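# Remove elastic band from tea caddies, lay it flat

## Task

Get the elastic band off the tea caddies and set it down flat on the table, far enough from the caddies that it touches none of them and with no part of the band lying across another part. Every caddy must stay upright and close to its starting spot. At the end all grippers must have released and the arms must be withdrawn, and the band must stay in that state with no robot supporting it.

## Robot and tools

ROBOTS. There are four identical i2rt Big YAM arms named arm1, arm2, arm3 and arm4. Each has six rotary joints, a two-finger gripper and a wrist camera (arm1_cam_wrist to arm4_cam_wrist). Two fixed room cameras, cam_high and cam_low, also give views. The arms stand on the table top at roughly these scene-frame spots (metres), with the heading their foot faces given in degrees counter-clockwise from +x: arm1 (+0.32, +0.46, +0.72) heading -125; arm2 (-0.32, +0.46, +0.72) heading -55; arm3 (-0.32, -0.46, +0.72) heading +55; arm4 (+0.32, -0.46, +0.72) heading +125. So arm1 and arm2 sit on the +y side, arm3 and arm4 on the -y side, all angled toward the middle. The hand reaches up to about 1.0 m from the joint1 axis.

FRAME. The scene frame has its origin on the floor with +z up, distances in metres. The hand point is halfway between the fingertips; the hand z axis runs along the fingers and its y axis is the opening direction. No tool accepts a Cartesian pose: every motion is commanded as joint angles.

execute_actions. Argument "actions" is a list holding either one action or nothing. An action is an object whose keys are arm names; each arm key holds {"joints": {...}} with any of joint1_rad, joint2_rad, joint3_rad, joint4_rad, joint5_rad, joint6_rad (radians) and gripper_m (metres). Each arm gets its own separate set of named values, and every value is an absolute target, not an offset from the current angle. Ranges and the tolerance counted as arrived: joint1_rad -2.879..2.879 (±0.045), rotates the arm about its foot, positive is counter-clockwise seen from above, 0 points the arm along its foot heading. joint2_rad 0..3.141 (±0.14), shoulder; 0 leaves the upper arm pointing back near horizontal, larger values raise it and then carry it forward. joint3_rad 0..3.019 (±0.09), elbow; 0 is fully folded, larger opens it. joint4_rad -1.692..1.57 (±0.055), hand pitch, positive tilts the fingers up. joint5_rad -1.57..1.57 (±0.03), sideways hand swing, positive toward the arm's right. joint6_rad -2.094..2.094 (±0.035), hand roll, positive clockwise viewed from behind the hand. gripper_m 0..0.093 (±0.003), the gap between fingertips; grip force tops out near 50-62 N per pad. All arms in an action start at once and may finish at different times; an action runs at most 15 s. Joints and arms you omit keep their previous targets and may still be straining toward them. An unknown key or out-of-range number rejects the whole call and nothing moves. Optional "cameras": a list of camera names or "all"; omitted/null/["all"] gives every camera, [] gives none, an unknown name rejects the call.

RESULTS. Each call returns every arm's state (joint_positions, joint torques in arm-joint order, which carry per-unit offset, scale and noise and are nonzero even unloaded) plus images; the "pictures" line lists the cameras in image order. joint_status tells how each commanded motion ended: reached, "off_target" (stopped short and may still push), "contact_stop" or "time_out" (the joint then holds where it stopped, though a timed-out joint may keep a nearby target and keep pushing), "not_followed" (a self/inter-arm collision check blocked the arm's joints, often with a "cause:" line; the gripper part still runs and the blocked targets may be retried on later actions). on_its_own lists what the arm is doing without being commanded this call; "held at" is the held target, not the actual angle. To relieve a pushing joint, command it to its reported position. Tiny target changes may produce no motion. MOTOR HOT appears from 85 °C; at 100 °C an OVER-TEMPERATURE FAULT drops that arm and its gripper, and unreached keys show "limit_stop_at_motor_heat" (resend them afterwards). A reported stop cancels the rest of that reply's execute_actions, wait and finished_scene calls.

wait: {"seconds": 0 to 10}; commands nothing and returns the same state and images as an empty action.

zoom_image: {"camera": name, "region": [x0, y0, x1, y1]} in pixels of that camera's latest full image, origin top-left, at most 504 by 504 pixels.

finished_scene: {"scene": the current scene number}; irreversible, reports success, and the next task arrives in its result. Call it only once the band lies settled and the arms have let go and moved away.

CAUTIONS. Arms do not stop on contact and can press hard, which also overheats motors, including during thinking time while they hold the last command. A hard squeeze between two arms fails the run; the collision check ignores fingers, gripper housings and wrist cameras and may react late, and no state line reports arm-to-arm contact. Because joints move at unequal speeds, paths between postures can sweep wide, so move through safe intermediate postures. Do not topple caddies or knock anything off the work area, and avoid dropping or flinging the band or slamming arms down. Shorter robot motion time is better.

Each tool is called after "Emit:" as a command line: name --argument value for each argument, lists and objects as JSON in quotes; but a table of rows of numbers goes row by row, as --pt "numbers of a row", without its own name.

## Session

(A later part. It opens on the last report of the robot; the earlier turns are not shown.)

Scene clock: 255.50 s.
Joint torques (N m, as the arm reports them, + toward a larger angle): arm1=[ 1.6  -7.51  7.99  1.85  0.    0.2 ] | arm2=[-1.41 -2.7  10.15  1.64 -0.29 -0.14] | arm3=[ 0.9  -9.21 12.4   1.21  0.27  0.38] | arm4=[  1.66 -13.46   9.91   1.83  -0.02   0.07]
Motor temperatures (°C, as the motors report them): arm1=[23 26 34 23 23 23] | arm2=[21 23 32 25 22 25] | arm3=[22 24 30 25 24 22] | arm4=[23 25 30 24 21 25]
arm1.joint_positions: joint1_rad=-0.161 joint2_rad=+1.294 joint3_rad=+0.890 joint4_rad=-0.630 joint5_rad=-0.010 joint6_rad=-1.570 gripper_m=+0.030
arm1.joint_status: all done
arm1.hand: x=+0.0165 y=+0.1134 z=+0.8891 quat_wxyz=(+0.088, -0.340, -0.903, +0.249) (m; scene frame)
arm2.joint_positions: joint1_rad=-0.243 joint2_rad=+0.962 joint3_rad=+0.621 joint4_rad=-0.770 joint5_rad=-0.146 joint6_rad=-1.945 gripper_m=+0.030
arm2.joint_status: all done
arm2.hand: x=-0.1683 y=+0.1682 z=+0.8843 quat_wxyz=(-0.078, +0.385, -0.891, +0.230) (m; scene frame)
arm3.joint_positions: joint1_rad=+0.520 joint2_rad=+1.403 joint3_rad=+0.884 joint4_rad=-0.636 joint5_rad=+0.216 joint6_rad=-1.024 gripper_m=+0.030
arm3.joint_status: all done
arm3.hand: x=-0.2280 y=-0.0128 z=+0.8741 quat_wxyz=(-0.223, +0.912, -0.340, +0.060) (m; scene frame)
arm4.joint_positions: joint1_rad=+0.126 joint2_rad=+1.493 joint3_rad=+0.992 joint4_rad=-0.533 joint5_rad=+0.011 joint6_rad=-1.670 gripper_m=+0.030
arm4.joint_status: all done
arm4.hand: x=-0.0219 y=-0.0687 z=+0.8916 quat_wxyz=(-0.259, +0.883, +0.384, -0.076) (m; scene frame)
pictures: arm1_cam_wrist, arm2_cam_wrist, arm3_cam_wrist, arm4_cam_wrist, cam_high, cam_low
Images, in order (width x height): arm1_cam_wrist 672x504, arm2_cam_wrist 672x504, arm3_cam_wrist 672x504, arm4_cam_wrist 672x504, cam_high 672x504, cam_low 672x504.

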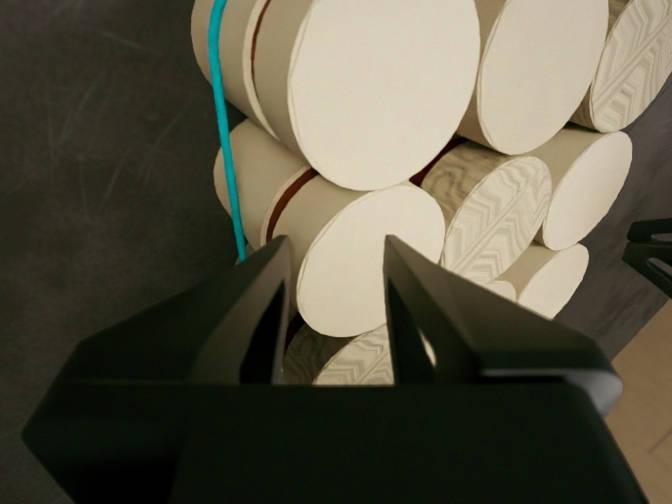

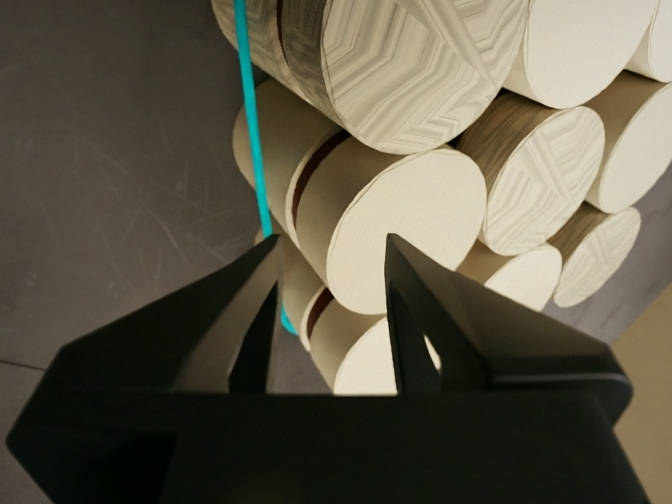

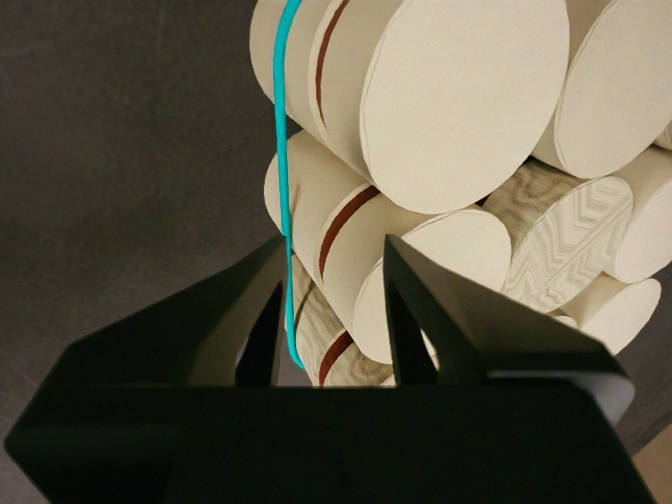

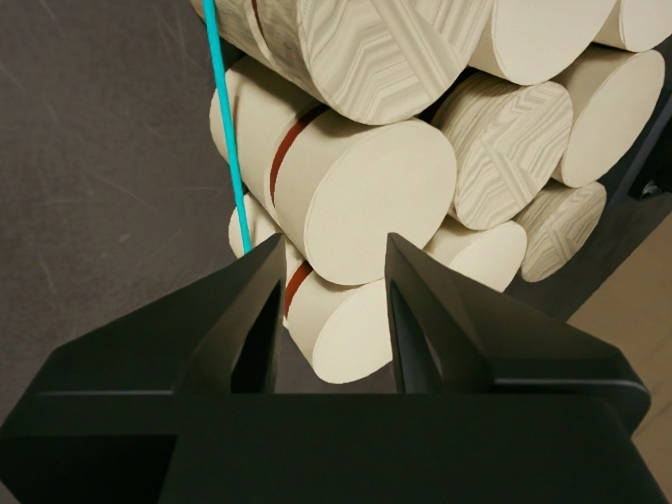

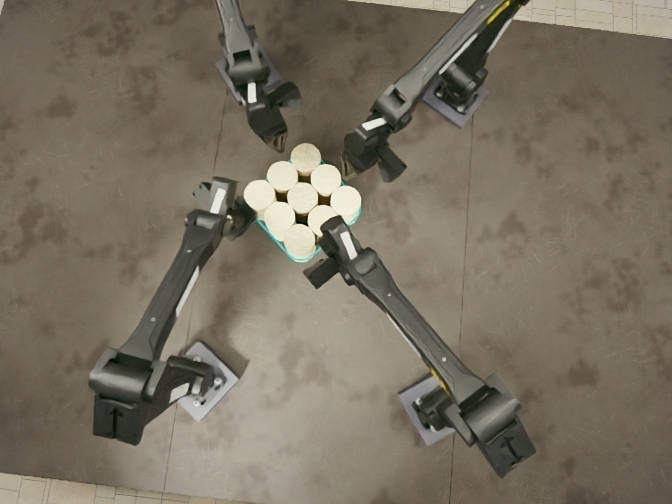

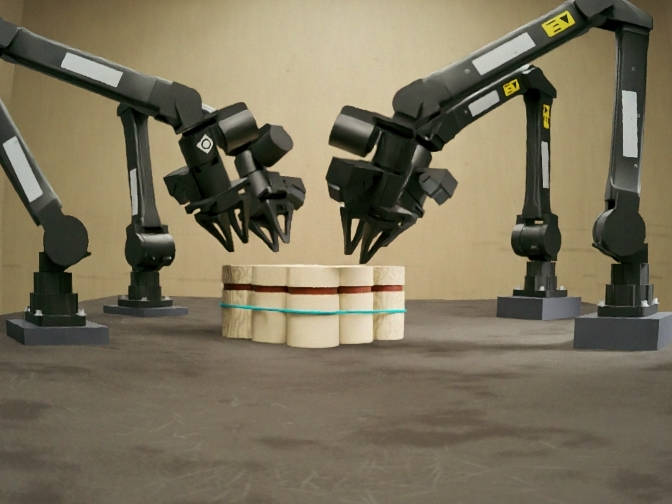

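Emit:
execute_actions --actions '[{"arm1":{"joints":{"joint2_rad":1.328,"joint3_rad":0.829,"joint4_rad":-0.511}},"arm2":{"joints":{"joint1_rad":-0.19,"joint2_rad":1.017,"joint3_rad":0.579,"joint4_rad":-0.645,"joint6_rad":-1.9}},"arm3":{"joints":{"joint1_rad":0.487,"joint2_rad":1.448,"joint3_rad":0.872,"joint4_rad":-0.56}},"arm4":{"joints":{"joint1_rad":0.168,"joint2_rad":1.557,"joint3_rad":0.96,"joint4_rad":-0.416,"joint6_rad":-1.63}}}]' --cameras '["arm1_cam_wrist","arm2_cam_wrist","arm3_cam_wrist","arm4_cam_wrist","cam_low"]'

Scene clock: 286.47 s.
Joint torques (N m, as the arm reports them, + toward a larger angle): arm1=[ 1.61 -6.93  7.5   1.91  0.    0.19] | arm2=[-0.14 -3.33  7.19  1.6  -0.28  0.24] | arm3=[-0.22 -8.39  8.06  1.28  0.26  0.38] | arm4=[  1.25 -14.9    9.12   1.81  -0.02   0.25]
Motor temperatures (°C, as the motors report them): arm1=[23 26 33 23 23 23] | arm2=[21 23 34 25 22 25] | arm3=[22 24 31 25 24 22] | arm4=[23 25 30 24 21 25]
arm1.joint_positions: joint1_rad=-0.161 joint2_rad=+1.321 joint3_rad=+0.831 joint4_rad=-0.531 joint5_rad=-0.010 joint6_rad=-1.570 gripper_m=+0.030
arm1.joint_status: all done
arm1.hand: x=+0.0172 y=+0.1141 z=+0.8621 quat_wxyz=(+0.090, -0.339, -0.901, +0.255) (m; scene frame)
arm2.joint_positions: joint1_rad=-0.201 joint2_rad=+1.014 joint3_rad=+0.575 joint4_rad=-0.665 joint5_rad=-0.147 joint6_rad=-1.915 gripper_m=+0.030
arm2.joint_status: all done
arm2.hand: x=-0.1534 y=+0.1695 z=+0.8587 quat_wxyz=(-0.086, +0.389, -0.888, +0.231) (m; scene frame)
arm3.joint_positions: joint1_rad=+0.498 joint2_rad=+1.429 joint3_rad=+0.876 joint4_rad=-0.577 joint5_rad=+0.217 joint6_rad=-1.024 gripper_m=+0.030
arm3.joint_status: all done
arm3.hand: x=-0.2171 y=-0.0061 z=+0.8652 quat_wxyz=(-0.235, +0.905, -0.350, +0.059) (m; scene frame)
arm4.joint_positions: joint1_rad=+0.166 joint2_rad=+1.565 joint3_rad=+0.955 joint4_rad=-0.429 joint5_rad=+0.011 joint6_rad=-1.644 gripper_m=+0.030
arm4.joint_status: all done
arm4.hand: x=-0.0406 y=-0.0792 z=+0.8519 quat_wxyz=(-0.254, +0.881, +0.390, -0.084) (m; scene frame)
pictures: arm1_cam_wrist, arm2_cam_wrist, arm3_cam_wrist, arm4_cam_wrist, cam_low
Images, in order (width x height): arm1_cam_wrist 672x504, arm2_cam_wrist 672x504, arm3_cam_wrist 672x504, arm4_cam_wrist 672x504, cam_low 672x504.

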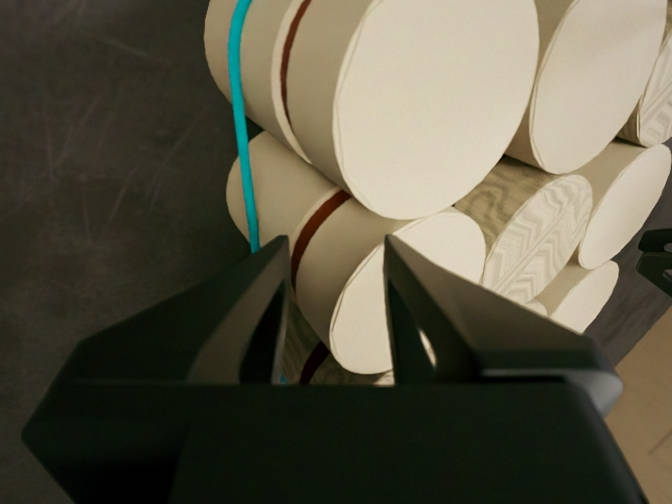

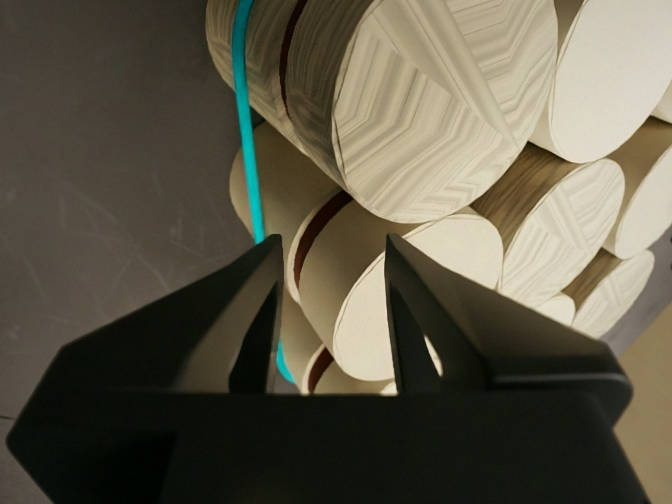

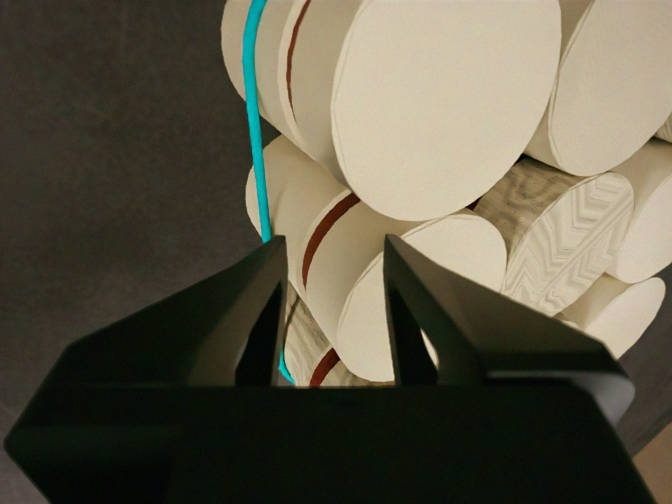

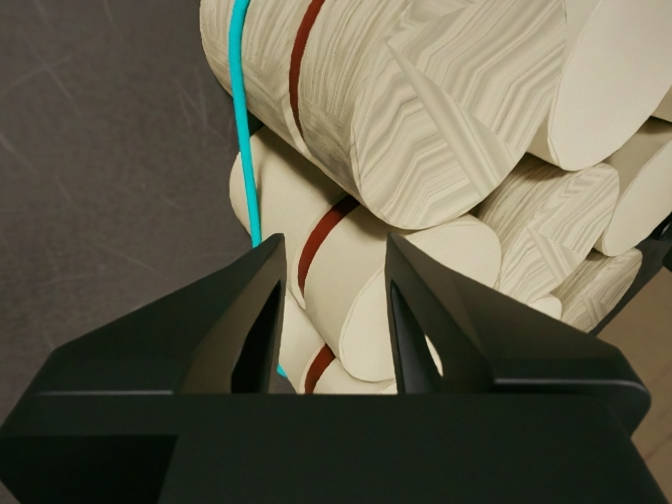

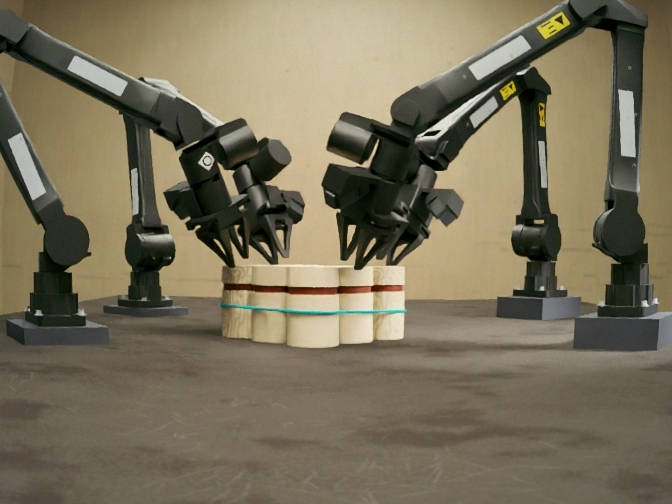

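Emit:
execute_actions --actions '[{"arm1":{"joints":{"joint2_rad":1.375,"joint3_rad":0.781,"joint4_rad":-0.418}},"arm2":{"joints":{"joint2_rad":1.071,"joint3_rad":0.525,"joint4_rad":-0.537}},"arm3":{"joints":{"joint2_rad":1.49,"joint3_rad":0.83,"joint4_rad":-0.46}},"arm4":{"joints":{"joint2_rad":1.607,"joint3_rad":0.928,"joint4_rad":-0.34}}}]' --cameras '[]'

Emit:
execute_actions --actions '[{"arm1":{"joints":{"joint2_rad":1.425,"joint3_rad":0.733,"joint4_rad":-0.322}},"arm2":{"joints":{"joint2_rad":1.128,"joint3_rad":0.473,"joint4_rad":-0.425}},"arm3":{"joints":{"joint2_rad":1.545,"joint3_rad":0.782,"joint4_rad":-0.358}},"arm4":{"joints":{"joint2_rad":1.652,"joint3_rad":0.897,"joint4_rad":-0.264}}}]' --cameras '["arm1_cam_wrist","arm2_cam_wrist","arm3_cam_wrist","arm4_cam_wrist","cam_low"]'

Scene clock: 299.77 s.
Joint torques (N m, as the arm reports them, + toward a larger angle): arm1=[ 1.62 -7.6   7.04  1.85  0.01  0.2 ] | arm2=[-0.43 -3.53  7.17  1.77 -0.33  0.18] | arm3=[-0.25 -9.19  8.    1.3   0.25  0.37] | arm4=[  1.18 -14.62   8.47   1.86  -0.15   0.25]
Motor temperatures (°C, as the motors report them): arm1=[23 26 33 23 23 23] | arm2=[21 23 33 25 22 25] | arm3=[22 24 30 25 24 22] | arm4=[23 25 30 24 21 25]
arm1.joint_positions: joint1_rad=-0.161 joint2_rad=+1.372 joint3_rad=+0.783 joint4_rad=-0.438 joint5_rad=-0.010 joint6_rad=-1.570 gripper_m=+0.030
arm1.joint_status: all done
arm1.hand: x=+0.0179 y=+0.1150 z=+0.8301 quat_wxyz=(+0.089, -0.339, -0.902, +0.253) (m; scene frame)
arm2.joint_positions: joint1_rad=-0.201 joint2_rad=+1.070 joint3_rad=+0.520 joint4_rad=-0.565 joint5_rad=-0.146 joint6_rad=-1.913 gripper_m=+0.030
arm2.joint_status: all done
arm2.hand: x=-0.1541 y=+0.1711 z=+0.8278 quat_wxyz=(-0.086, +0.389, -0.889, +0.226) (m; scene frame)
arm3.joint_positions: joint1_rad=+0.498 joint2_rad=+1.479 joint3_rad=+0.830 joint4_rad=-0.478 joint5_rad=+0.217 joint6_rad=-1.024 gripper_m=+0.030
arm3.joint_status: all done
arm3.hand: x=-0.2173 y=-0.0072 z=+0.8339 quat_wxyz=(-0.236, +0.905, -0.350, +0.059) (m; scene frame)
arm4.joint_positions: joint1_rad=+0.165 joint2_rad=+1.602 joint3_rad=+0.927 joint4_rad=-0.354 joint5_rad=+0.013 joint6_rad=-1.642 gripper_m=+0.030
arm4.joint_status: all done
arm4.hand: x=-0.0411 y=-0.0776 z=+0.8306 quat_wxyz=(-0.259, +0.881, +0.388, -0.084) (m; scene frame)
pictures: none
No camera images: the call's "cameras" was empty. Leave "cameras" out to get every camera's image.

Scene clock: 300.60 s.
Joint torques (N m, as the arm reports them, + toward a larger angle): arm1=[ 1.62 -7.53  6.59  1.87  0.    0.19] | arm2=[-0.25 -3.79  6.4   1.61 -0.3   0.18] | arm3=[-0.29 -9.7   7.38  1.24  0.25  0.38] | arm4=[  1.2  -14.94   7.99   1.84  -0.15   0.25]
Motor temperatures (°C, as the motors report them): arm1=[23 26 33 23 23 23] | arm2=[21 23 32 25 22 25] | arm3=[22 24 30 25 24 22] | arm4=[23 25 30 24 21 25]
arm1.joint_positions: joint1_rad=-0.161 joint2_rad=+1.421 joint3_rad=+0.735 joint4_rad=-0.342 joint5_rad=-0.010 joint6_rad=-1.570 gripper_m=+0.030
arm1.joint_status: all done
arm1.hand: x=+0.0203 y=+0.1176 z=+0.8000 quat_wxyz=(+0.089, -0.339, -0.902, +0.252) (m; scene frame)
arm2.joint_positions: joint1_rad=-0.201 joint2_rad=+1.127 joint3_rad=+0.470 joint4_rad=-0.447 joint5_rad=-0.146 joint6_rad=-1.913 gripper_m=+0.030
arm2.joint_status: all done
arm2.hand: x=-0.1539 y=+0.1712 z=+0.8013 quat_wxyz=(-0.086, +0.389, -0.888, +0.231) (m; scene frame)
arm3.joint_positions: joint1_rad=+0.498 joint2_rad=+1.534 joint3_rad=+0.782 joint4_rad=-0.374 joint5_rad=+0.217 joint6_rad=-1.023 gripper_m=+0.030
arm3.joint_status: all done
arm3.hand: x=-0.2179 y=-0.0111 z=+0.8014 quat_wxyz=(-0.236, +0.904, -0.350, +0.059) (m; scene frame)
arm4.joint_positions: joint1_rad=+0.165 joint2_rad=+1.656 joint3_rad=+0.894 joint4_rad=-0.277 joint5_rad=+0.013 joint6_rad=-1.642 gripper_m=+0.030
arm4.joint_status: all done
arm4.hand: x=-0.0385 y=-0.0802 z=+0.7995 quat_wxyz=(-0.254, +0.882, +0.389, -0.083) (m; scene frame)
pictures: arm1_cam_wrist, arm2_cam_wrist, arm3_cam_wrist, arm4_cam_wrist, cam_low
Images, in order (width x height): arm1_cam_wrist 672x504, arm2_cam_wrist 672x504, arm3_cam_wrist 672x504, arm4_cam_wrist 672x504, cam_low 672x504.

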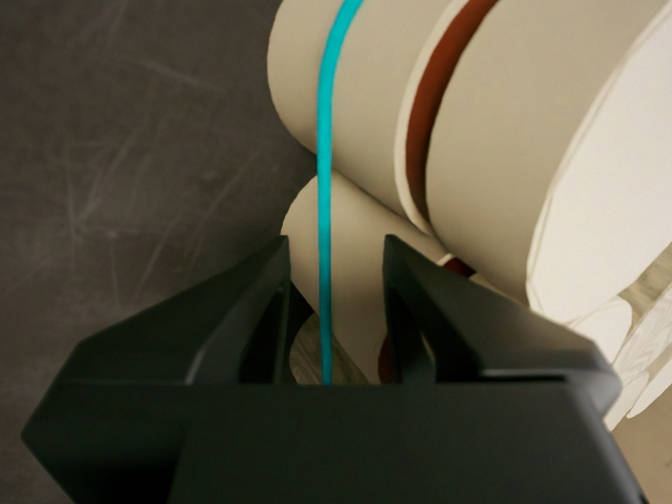

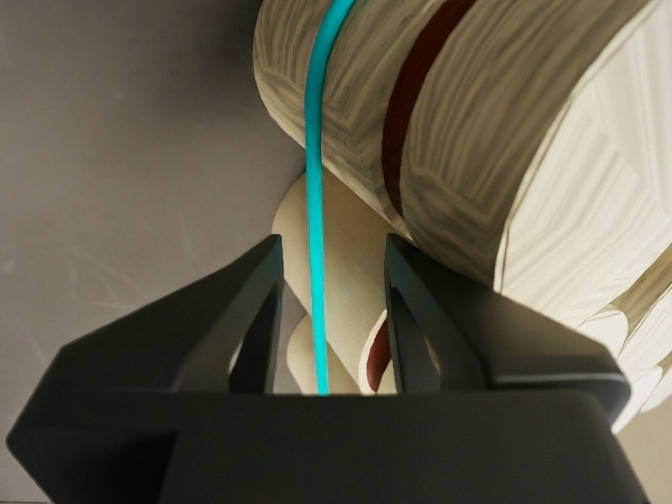

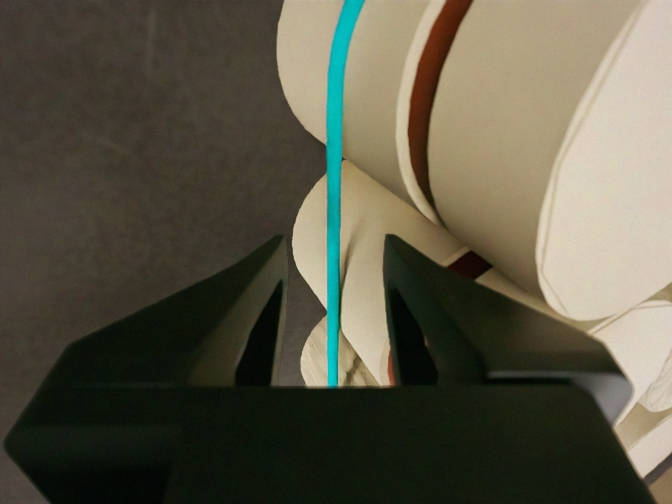

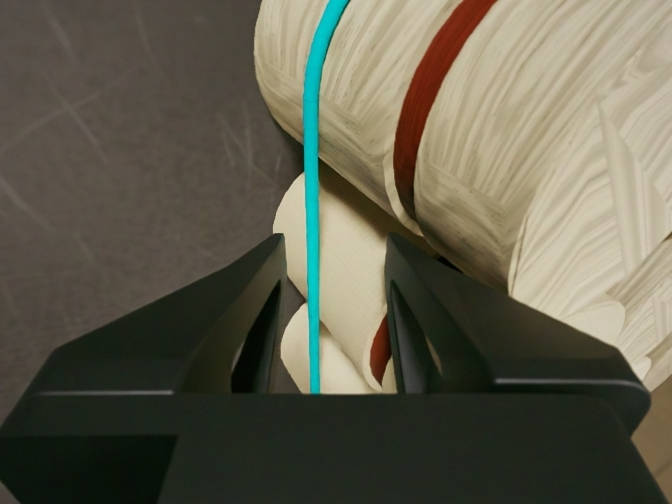

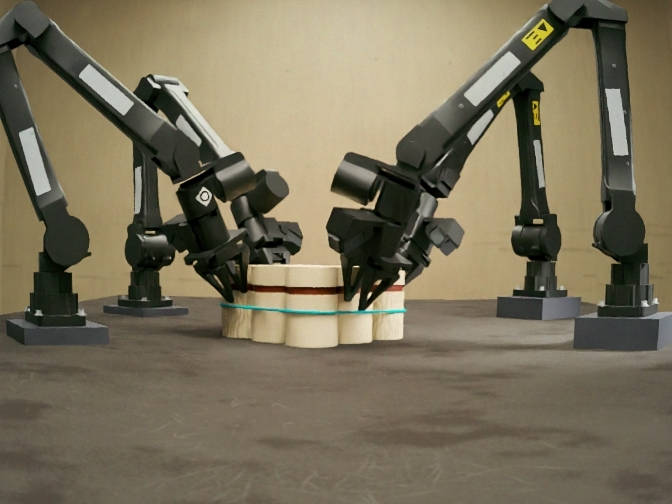

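Emit:
execute_actions --actions '[{"arm1":{"joints":{"joint2_rad":1.486,"joint3_rad":0.708,"joint4_rad":-0.238}},"arm2":{"joints":{"joint2_rad":1.213,"joint3_rad":0.437,"joint4_rad":-0.305}},"arm3":{"joints":{"joint2_rad":1.612,"joint3_rad":0.768,"joint4_rad":-0.265}},"arm4":{"joints":{"joint2_rad":1.705,"joint3_rad":0.876,"joint4_rad":-0.192}}}]' --cameras '[]'

Emit:
execute_actions --actions '[{"arm1":{"joints":{"joint2_rad":1.547,"joint3_rad":0.685,"joint4_rad":-0.153}},"arm2":{"joints":{"joint2_rad":1.3,"joint3_rad":0.402,"joint4_rad":-0.185}},"arm3":{"joints":{"joint2_rad":1.684,"joint3_rad":0.751,"joint4_rad":-0.19}},"arm4":{"joints":{"joint2_rad":1.757,"joint3_rad":0.856,"joint4_rad":-0.121}}}]'

Scene clock: 314.00 s.
Joint torques (N m, as the arm reports them, + toward a larger angle): arm1=[ 1.74 -7.97  6.03  1.86  0.01  0.2 ] | arm2=[-0.2  -4.66  5.81  1.77 -0.31  0.2 ] | arm3=[-0.26 -9.6   6.74  1.5   0.25  0.35] | arm4=[  1.27 -15.57   7.4    1.85  -0.16   0.25]
Motor temperatures (°C, as the motors report them): arm1=[23 26 33 23 23 23] | arm2=[21 23 32 25 22 25] | arm3=[22 24 29 25 24 22] | arm4=[23 25 30 24 21 25]
arm1.joint_positions: joint1_rad=-0.161 joint2_rad=+1.481 joint3_rad=+0.712 joint4_rad=-0.258 joint5_rad=-0.010 joint6_rad=-1.570 gripper_m=+0.030
arm1.joint_status: all done
arm1.hand: x=+0.0188 y=+0.1158 z=+0.7753 quat_wxyz=(+0.089, -0.339, -0.902, +0.253) (m; scene frame)
arm2.joint_positions: joint1_rad=-0.201 joint2_rad=+1.213 joint3_rad=+0.435 joint4_rad=-0.333 joint5_rad=-0.146 joint6_rad=-1.913 gripper_m=+0.030
arm2.joint_status: all done
arm2.hand: x=-0.1534 y=+0.1707 z=+0.7731 quat_wxyz=(-0.086, +0.389, -0.889, +0.227) (m; scene frame)
arm3.joint_positions: joint1_rad=+0.498 joint2_rad=+1.598 joint3_rad=+0.768 joint4_rad=-0.287 joint5_rad=+0.217 joint6_rad=-1.021 gripper_m=+0.030
arm3.joint_status: all done
arm3.hand: x=-0.2172 y=-0.0063 z=+0.7770 quat_wxyz=(-0.240, +0.903, -0.352, +0.058) (m; scene frame)
arm4.joint_positions: joint1_rad=+0.165 joint2_rad=+1.706 joint3_rad=+0.874 joint4_rad=-0.205 joint5_rad=+0.013 joint6_rad=-1.642 gripper_m=+0.030
arm4.joint_status: all done
arm4.hand: x=-0.0385 y=-0.0800 z=+0.7756 quat_wxyz=(-0.255, +0.881, +0.389, -0.083) (m; scene frame)
pictures: none
No camera images: the call's "cameras" was empty. Leave "cameras" out to get every camera's image.

Scene clock: 314.83 s.
Joint torques (N m, as the arm reports them, + toward a larger angle): arm1=[ 1.7  -7.93  5.35  1.82  0.    0.2 ] | arm2=[-0.33 -4.6   4.93  1.76 -0.27  0.2 ] | arm3=[-0.42 -7.83  6.1   1.36 -0.1   0.34] | arm4=[  1.25 -15.47   6.65   1.7   -0.15   0.26]
Motor temperatures (°C, as the motors report them): arm1=[23 26 33 23 23 23] | arm2=[21 23 32 25 22 25] | arm3=[22 24 29 25 24 22] | arm4=[23 25 30 24 21 25]
arm1.joint_positions: joint1_rad=-0.161 joint2_rad=+1.540 joint3_rad=+0.692 joint4_rad=-0.171 joint5_rad=-0.010 joint6_rad=-1.570 gripper_m=+0.030
arm1.joint_status: all done
arm1.hand: x=+0.0175 y=+0.1143 z=+0.7525 quat_wxyz=(+0.091, -0.339, -0.901, +0.256) (m; scene frame)
arm2.joint_positions: joint1_rad=-0.201 joint2_rad=+1.295 joint3_rad=+0.403 joint4_rad=-0.208 joint5_rad=-0.147 joint6_rad=-1.913 gripper_m=+0.030
arm2.joint_status: all done
arm2.hand: x=-0.1525 y=+0.1696 z=+0.7493 quat_wxyz=(-0.087, +0.389, -0.887, +0.232) (m; scene frame)
arm3.joint_positions: joint1_rad=+0.499 joint2_rad=+1.643 joint3_rad=+0.754 joint4_rad=-0.208 joint5_rad=+0.226 joint6_rad=-1.020 gripper_m=+0.030
arm3.joint_status: all done
arm3.hand: x=-0.2156 y=-0.0022 z=+0.7614 quat_wxyz=(-0.251, +0.899, -0.353, +0.060) (m; scene frame)
arm4.joint_positions: joint1_rad=+0.165 joint2_rad=+1.757 joint3_rad=+0.856 joint4_rad=-0.131 joint5_rad=+0.013 joint6_rad=-1.642 gripper_m=+0.030
arm4.joint_status: all done
arm4.hand: x=-0.0383 y=-0.0802 z=+0.7526 quat_wxyz=(-0.257, +0.881, +0.388, -0.084) (m; scene frame)
pictures: arm1_cam_wrist, arm2_cam_wrist, arm3_cam_wrist, arm4_cam_wrist, cam_high, cam_low
Images, in order (width x height): arm1_cam_wrist 672x504, arm2_cam_wrist 672x504, arm3_cam_wrist 672x504, arm4_cam_wrist 672x504, cam_high 672x504, cam_low 672x504.

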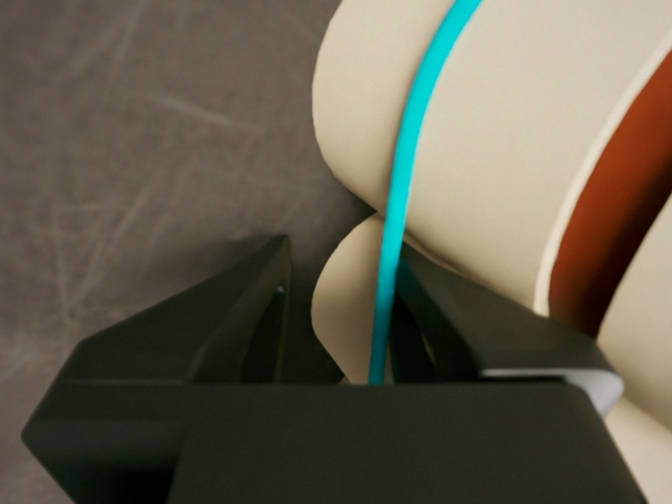

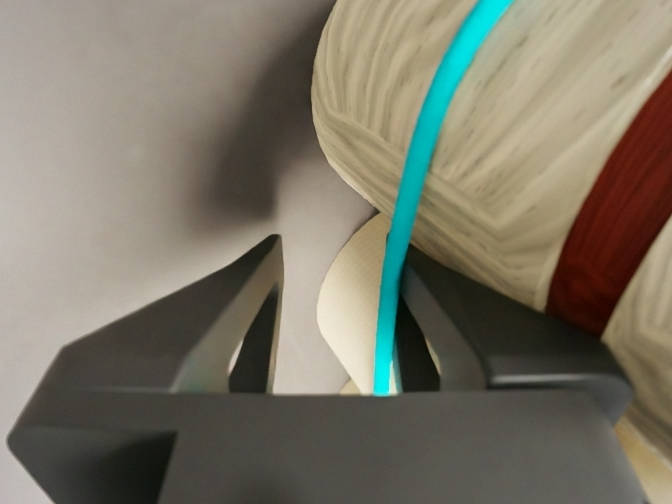

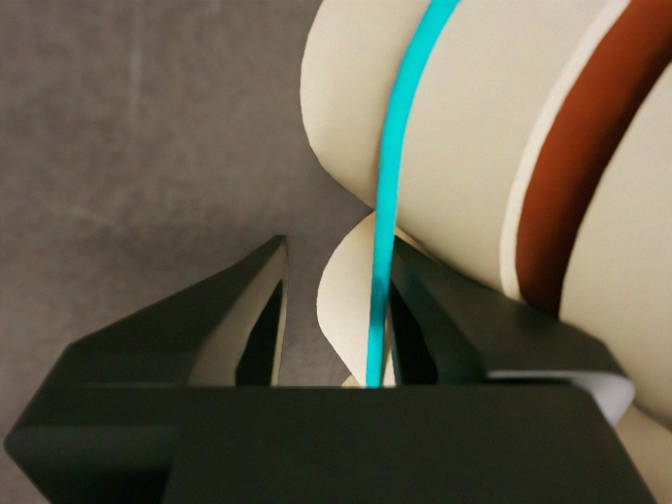

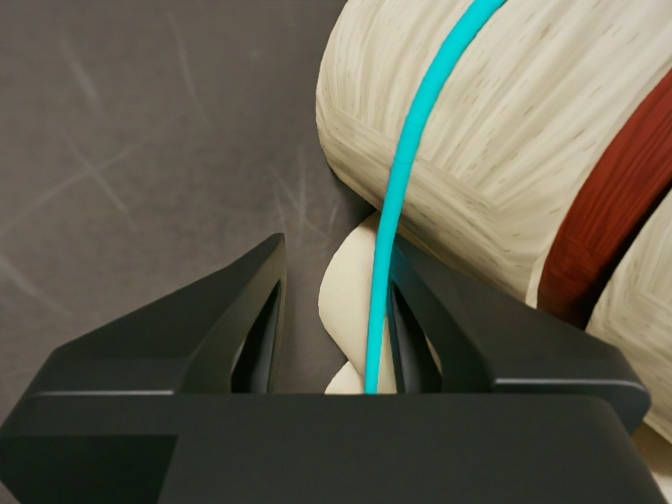

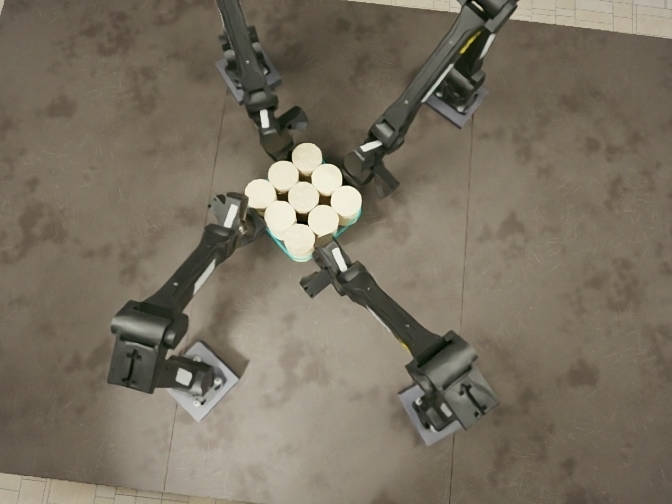

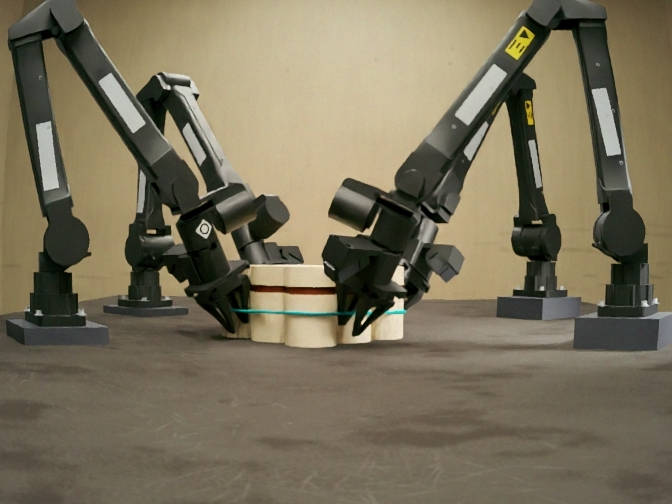

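Emit:
execute_actions --actions '[{"arm1":{"joints":{"gripper_m":0.0}},"arm2":{"joints":{"gripper_m":0.0}},"arm3":{"joints":{"gripper_m":0.012,"joint2_rad":1.69}},"arm4":{"joints":{"gripper_m":0.0}}}]' --cameras '["arm3_cam_wrist"]'

Emit:
execute_actions --actions '[{"arm3":{"joints":{"gripper_m":0.0}}}]'

Scene clock: 320.07 s.
Joint torques (N m, as the arm reports them, + toward a larger angle): arm1=[ 1.71 -7.64  5.44  1.81  0.02  0.19] | arm2=[-0.65 -4.15  5.06  1.71 -0.26  0.15] | arm3=[-0.36 -7.09  6.02  1.21 -0.09  0.34] | arm4=[  1.19 -15.98   6.7    1.67  -0.15   0.25]
Motor temperatures (°C, as the motors report them): arm1=[23 26 32 23 23 23] | arm2=[21 23 31 25 22 25] | arm3=[22 24 29 25 24 22] | arm4=[23 26 30 24 21 25]
arm1.joint_positions: joint1_rad=-0.161 joint2_rad=+1.540 joint3_rad=+0.692 joint4_rad=-0.171 joint5_rad=-0.011 joint6_rad=-1.570 gripper_m=+0.002
arm1.joint_status: all done
arm1.hand: x=+0.0175 y=+0.1143 z=+0.7525 quat_wxyz=(+0.090, -0.339, -0.901, +0.256) (m; scene frame)
arm2.joint_positions: joint1_rad=-0.201 joint2_rad=+1.295 joint3_rad=+0.401 joint4_rad=-0.208 joint5_rad=-0.147 joint6_rad=-1.913 gripper_m=+0.002
arm2.joint_status: all done
arm2.hand: x=-0.1530 y=+0.1705 z=+0.7487 quat_wxyz=(-0.087, +0.389, -0.888, +0.231) (m; scene frame)
arm3.joint_positions: joint1_rad=+0.499 joint2_rad=+1.644 joint3_rad=+0.754 joint4_rad=-0.203 joint5_rad=+0.226 joint6_rad=-1.020 gripper_m=+0.012
arm3.joint_status: all done
arm3.hand: x=-0.2155 y=-0.0014 z=+0.7612 quat_wxyz=(-0.253, +0.899, -0.353, +0.059) (m; scene frame)
arm4.joint_positions: joint1_rad=+0.165 joint2_rad=+1.757 joint3_rad=+0.856 joint4_rad=-0.131 joint5_rad=+0.013 joint6_rad=-1.642 gripper_m=+0.001
arm4.joint_status: all done
arm4.hand: x=-0.0383 y=-0.0801 z=+0.7527 quat_wxyz=(-0.257, +0.881, +0.388, -0.084) (m; scene frame)
pictures: arm3_cam_wrist
Images, in order (width x height): arm3_cam_wrist 672x504.

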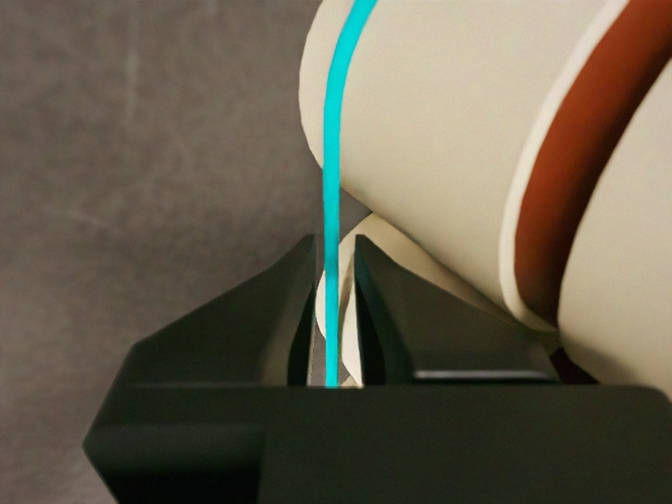

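Scene clock: 320.70 s.
Joint torques (N m, as the arm reports them, + toward a larger angle): arm1=[ 1.68 -7.96  5.43  1.81  0.01  0.19] | arm2=[-0.29 -4.37  5.05  1.69 -0.2   0.19] | arm3=[-0.49 -9.21  5.86  1.1   0.11  0.33] | arm4=[  1.21 -15.81   6.69   1.68  -0.15   0.25]
Motor temperatures (°C, as the motors report them): arm1=[23 26 32 23 23 23] | arm2=[21 23 31 25 22 25] | arm3=[22 24 29 25 24 22] | arm4=[23 26 30 24 21 25]
arm1.joint_positions: joint1_rad=-0.161 joint2_rad=+1.540 joint3_rad=+0.692 joint4_rad=-0.171 joint5_rad=-0.011 joint6_rad=-1.570 gripper_m=+0.002
arm1.joint_status: not commanded
arm1.hand: x=+0.0175 y=+0.1143 z=+0.7525 quat_wxyz=(+0.090, -0.339, -0.901, +0.256) (m; scene frame)
arm2.joint_positions: joint1_rad=-0.201 joint2_rad=+1.295 joint3_rad=+0.401 joint4_rad=-0.207 joint5_rad=-0.149 joint6_rad=-1.913 gripper_m=+0.002
arm2.joint_status: not commanded
arm2.hand: x=-0.1526 y=+0.1705 z=+0.7488 quat_wxyz=(-0.088, +0.389, -0.887, +0.232) (m; scene frame)
arm3.joint_positions: joint1_rad=+0.499 joint2_rad=+1.664 joint3_rad=+0.754 joint4_rad=-0.200 joint5_rad=+0.221 joint6_rad=-1.020 gripper_m=+0.002
arm3.joint_status: all done
arm3.hand: x=-0.2167 y=-0.0034 z=+0.7523 quat_wxyz=(-0.244, +0.902, -0.352, +0.058) (m; scene frame)
arm4.joint_positions: joint1_rad=+0.165 joint2_rad=+1.757 joint3_rad=+0.856 joint4_rad=-0.131 joint5_rad=+0.013 joint6_rad=-1.642 gripper_m=+0.001
arm4.joint_status: not commanded
arm4.hand: x=-0.0383 y=-0.0801 z=+0.7527 quat_wxyz=(-0.257, +0.881, +0.388, -0.084) (m; scene frame)
pictures: arm1_cam_wrist, arm2_cam_wrist, arm3_cam_wrist, arm4_cam_wrist, cam_high, cam_low
Images, in order (width x height): arm1_cam_wrist 672x504, arm2_cam_wrist 672x504, arm3_cam_wrist 672x504, arm4_cam_wrist 672x504, cam_high 672x504, cam_low 672x504.

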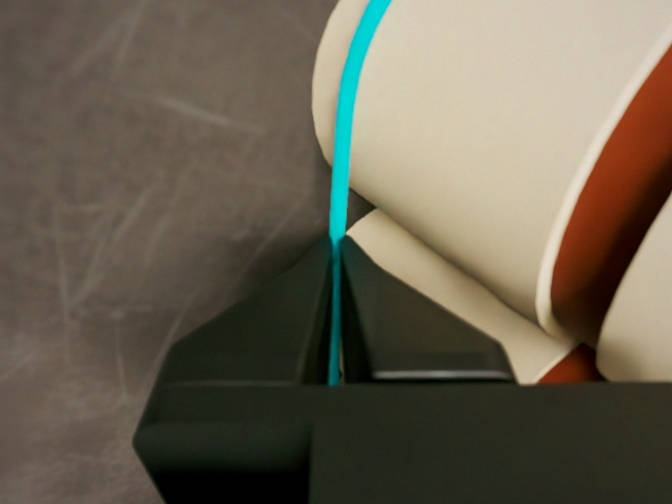

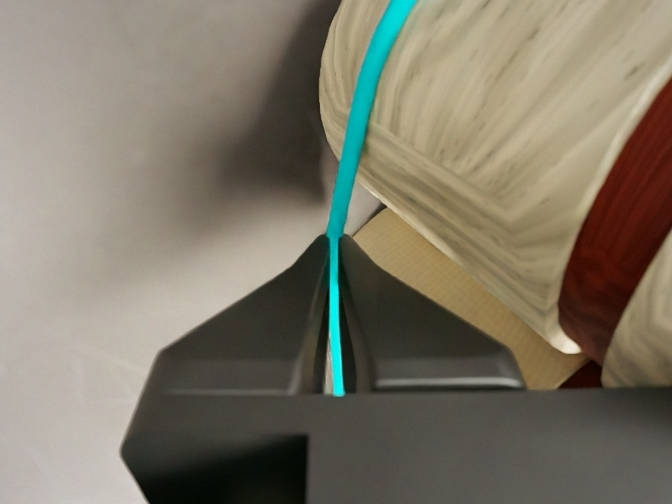

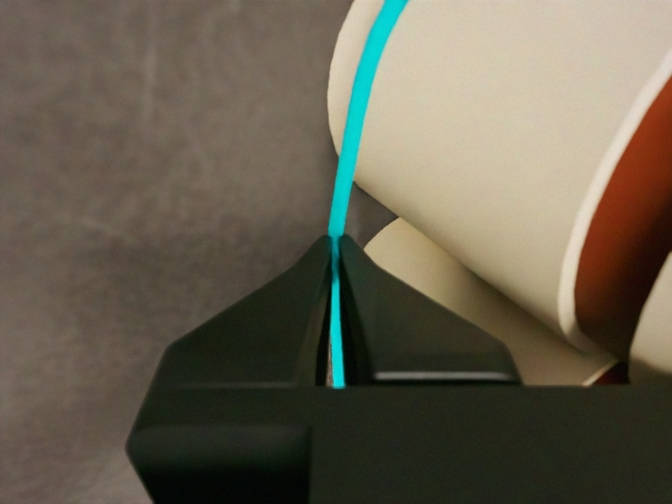

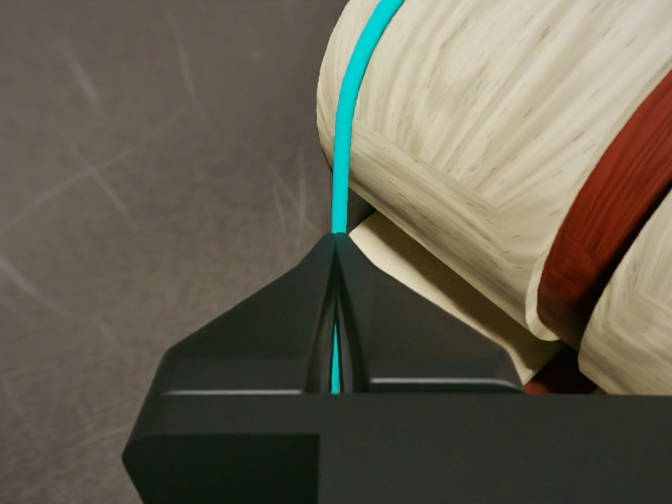

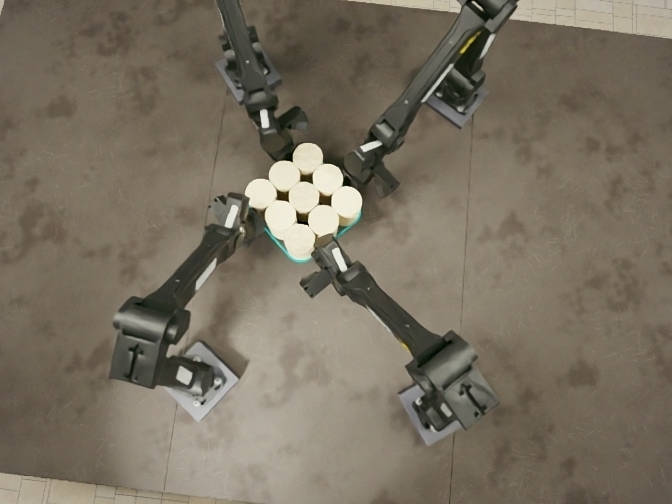

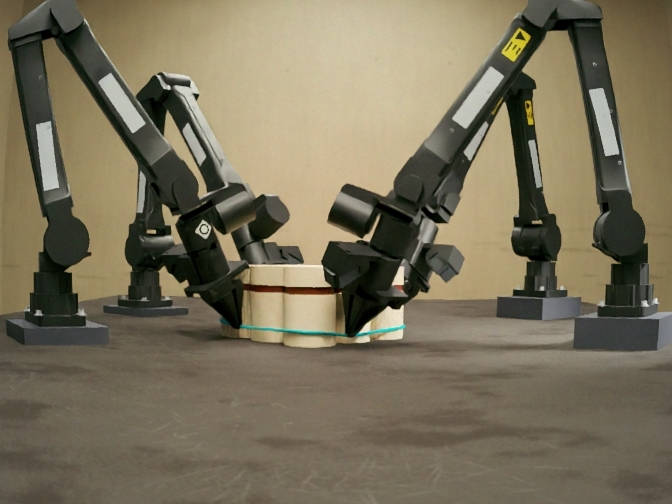

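Emit:
execute_actions --actions '[{"arm1":{"joints":{"gripper_m":0.018}},"arm2":{"joints":{"gripper_m":0.018}},"arm3":{"joints":{"gripper_m":0.018,"joint2_rad":1.67}},"arm4":{"joints":{"gripper_m":0.018}}}]' --cameras '[]'

Emit:
execute_actions --actions '[{"arm1":{"joints":{"joint2_rad":1.614,"joint4_rad":-0.084}},"arm2":{"joints":{"joint2_rad":1.397,"joint4_rad":-0.083}},"arm3":{"joints":{"joint2_rad":1.742,"joint4_rad":-0.112}},"arm4":{"joints":{"joint2_rad":1.815,"joint4_rad":-0.052}}}]' --cameras '["arm1_cam_wrist","arm2_cam_wrist","arm3_cam_wrist","arm4_cam_wrist","cam_low"]'

Scene clock: 342.97 s.
Joint torques (N m, as the arm reports them, + toward a larger angle): arm1=[ 1.66 -7.98  5.44  1.82  0.02  0.2 ] | arm2=[-0.17 -4.5   5.3   1.6  -0.18  0.21] | arm3=[ -0.43 -10.51   5.93   1.1    0.11   0.33] | arm4=[  1.17 -15.8    6.68   1.69  -0.15   0.25]
Motor temperatures (°C, as the motors report them): arm1=[23 26 32 23 23 23] | arm2=[21 23 31 25 22 26] | arm3=[22 24 29 25 24 22] | arm4=[23 26 29 24 22 25]
arm1.joint_positions: joint1_rad=-0.161 joint2_rad=+1.540 joint3_rad=+0.692 joint4_rad=-0.171 joint5_rad=-0.011 joint6_rad=-1.570 gripper_m=+0.018
arm1.joint_status: all done
arm1.hand: x=+0.0175 y=+0.1143 z=+0.7525 quat_wxyz=(+0.090, -0.339, -0.901, +0.256) (m; scene frame)
arm2.joint_positions: joint1_rad=-0.201 joint2_rad=+1.295 joint3_rad=+0.401 joint4_rad=-0.203 joint5_rad=-0.150 joint6_rad=-1.913 gripper_m=+0.018
arm2.joint_status: all done
arm2.hand: x=-0.1522 y=+0.1698 z=+0.7492 quat_wxyz=(-0.088, +0.389, -0.887, +0.233) (m; scene frame)
arm3.joint_positions: joint1_rad=+0.499 joint2_rad=+1.664 joint3_rad=+0.754 joint4_rad=-0.200 joint5_rad=+0.221 joint6_rad=-1.020 gripper_m=+0.018
arm3.joint_status: all done
arm3.hand: x=-0.2167 y=-0.0034 z=+0.7523 quat_wxyz=(-0.244, +0.902, -0.352, +0.058) (m; scene frame)
arm4.joint_positions: joint1_rad=+0.165 joint2_rad=+1.757 joint3_rad=+0.856 joint4_rad=-0.131 joint5_rad=+0.013 joint6_rad=-1.642 gripper_m=+0.018
arm4.joint_status: all done
arm4.hand: x=-0.0383 y=-0.0801 z=+0.7527 quat_wxyz=(-0.257, +0.881, +0.388, -0.084) (m; scene frame)
pictures: none
No camera images: the call's "cameras" was empty. Leave "cameras" out to get every camera's image.

Scene clock: 343.73 s.
Joint torques (N m, as the arm reports them, + toward a larger angle): arm1=[ 1.33 -6.18  5.86  2.13  0.02  0.19] | arm2=[-0.25 -2.43  4.93  1.95 -0.12  0.18] | arm3=[-0.42 -7.53  6.19  1.7   0.1   0.29] | arm4=[  1.19 -16.21   6.27   1.75  -0.15   0.26]
Motor temperatures (°C, as the motors report them): arm1=[23 26 32 23 23 23] | arm2=[21 23 31 25 22 26] | arm3=[22 24 29 25 24 22] | arm4=[23 26 29 24 22 25]
arm1.joint_positions: joint1_rad=-0.156 joint2_rad=+1.577 joint3_rad=+0.682 joint4_rad=-0.112 joint5_rad=-0.011 joint6_rad=-1.570 gripper_m=+0.018
arm1.joint_status: all done
arm1.hand: x=+0.0173 y=+0.1106 z=+0.7401 quat_wxyz=(+0.092, -0.336, -0.900, +0.261) (m; scene frame)
arm2.joint_positions: joint1_rad=-0.201 joint2_rad=+1.366 joint3_rad=+0.396 joint4_rad=-0.115 joint5_rad=-0.152 joint6_rad=-1.913 gripper_m=+0.018
arm2.joint_status: all done
arm2.hand: x=-0.1487 y=+0.1633 z=+0.7356 quat_wxyz=(-0.089, +0.389, -0.885, +0.240) (m; scene frame)
arm3.joint_positions: joint1_rad=+0.500 joint2_rad=+1.693 joint3_rad=+0.749 joint4_rad=-0.139 joint5_rad=+0.221 joint6_rad=-1.016 gripper_m=+0.018
arm3.joint_status: all done
arm3.hand: x=-0.2162 y=+0.0027 z=+0.7446 quat_wxyz=(-0.257, +0.898, -0.354, +0.055) (m; scene frame)
arm4.joint_positions: joint1_rad=+0.165 joint2_rad=+1.814 joint3_rad=+0.855 joint4_rad=-0.063 joint5_rad=+0.013 joint6_rad=-1.642 gripper_m=+0.018
arm4.joint_status: all done
arm4.hand: x=-0.0418 y=-0.0764 z=+0.7328 quat_wxyz=(-0.262, +0.879, +0.388, -0.086) (m; scene frame)
pictures: arm1_cam_wrist, arm2_cam_wrist, arm3_cam_wrist, arm4_cam_wrist, cam_low
Images, in order (width x height): arm1_cam_wrist 672x504, arm2_cam_wrist 672x504, arm3_cam_wrist 672x504, arm4_cam_wrist 672x504, cam_low 672x504.

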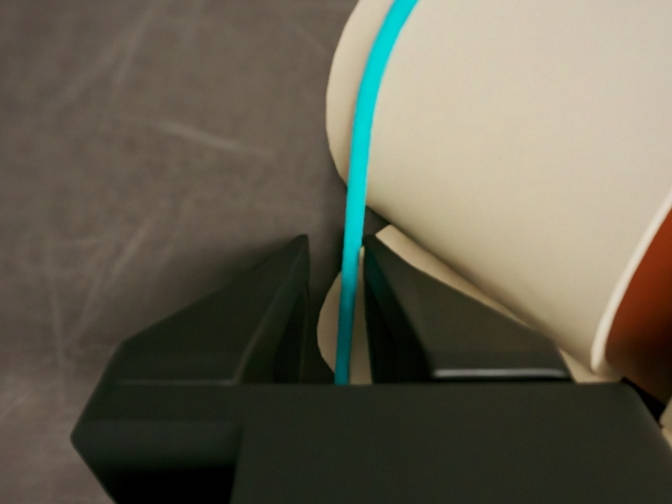

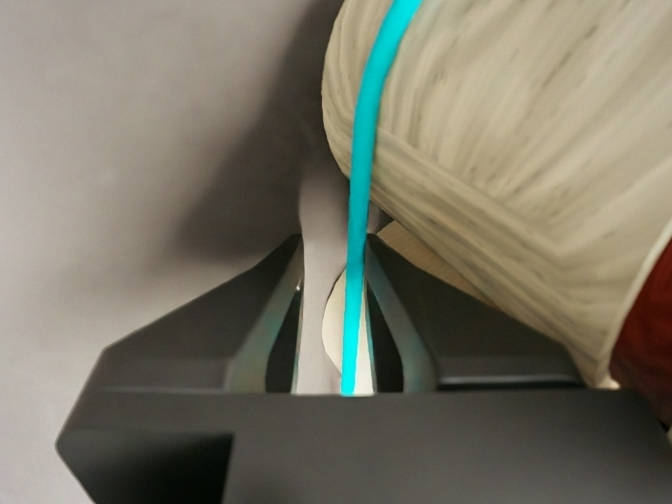

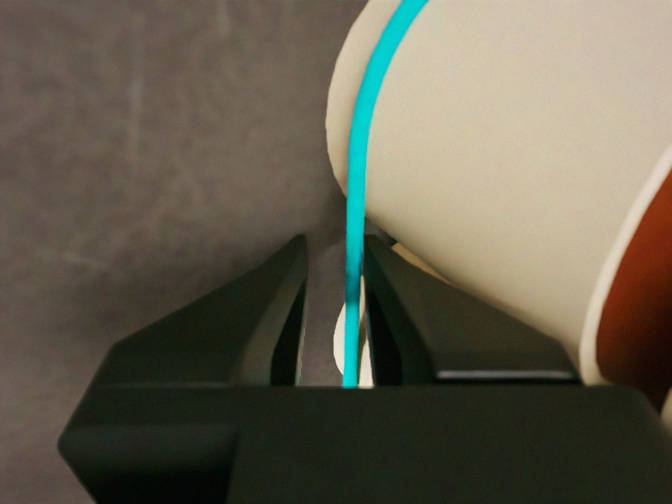

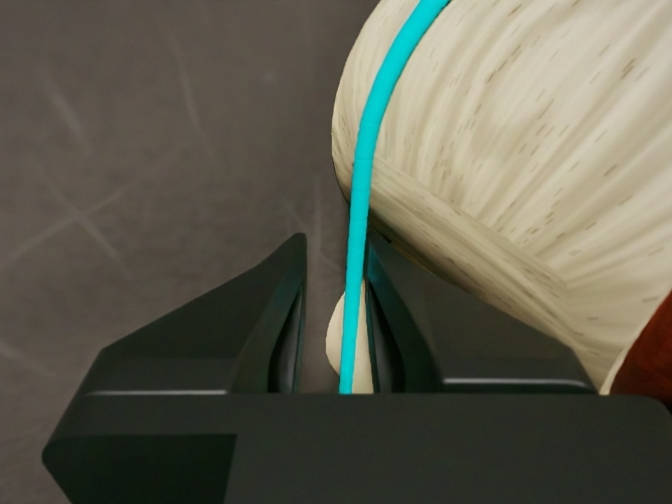

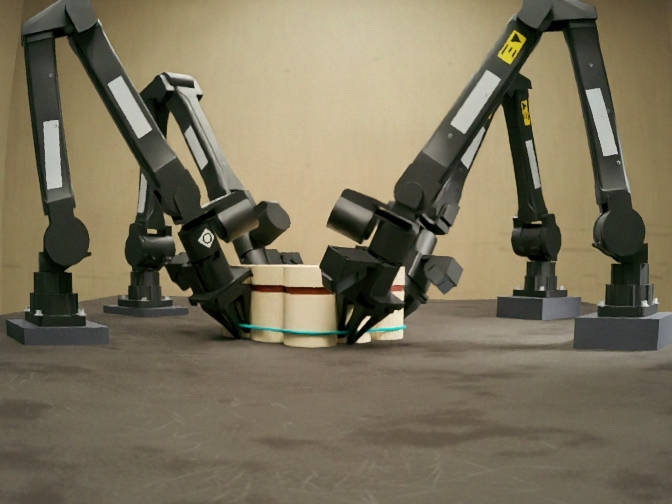

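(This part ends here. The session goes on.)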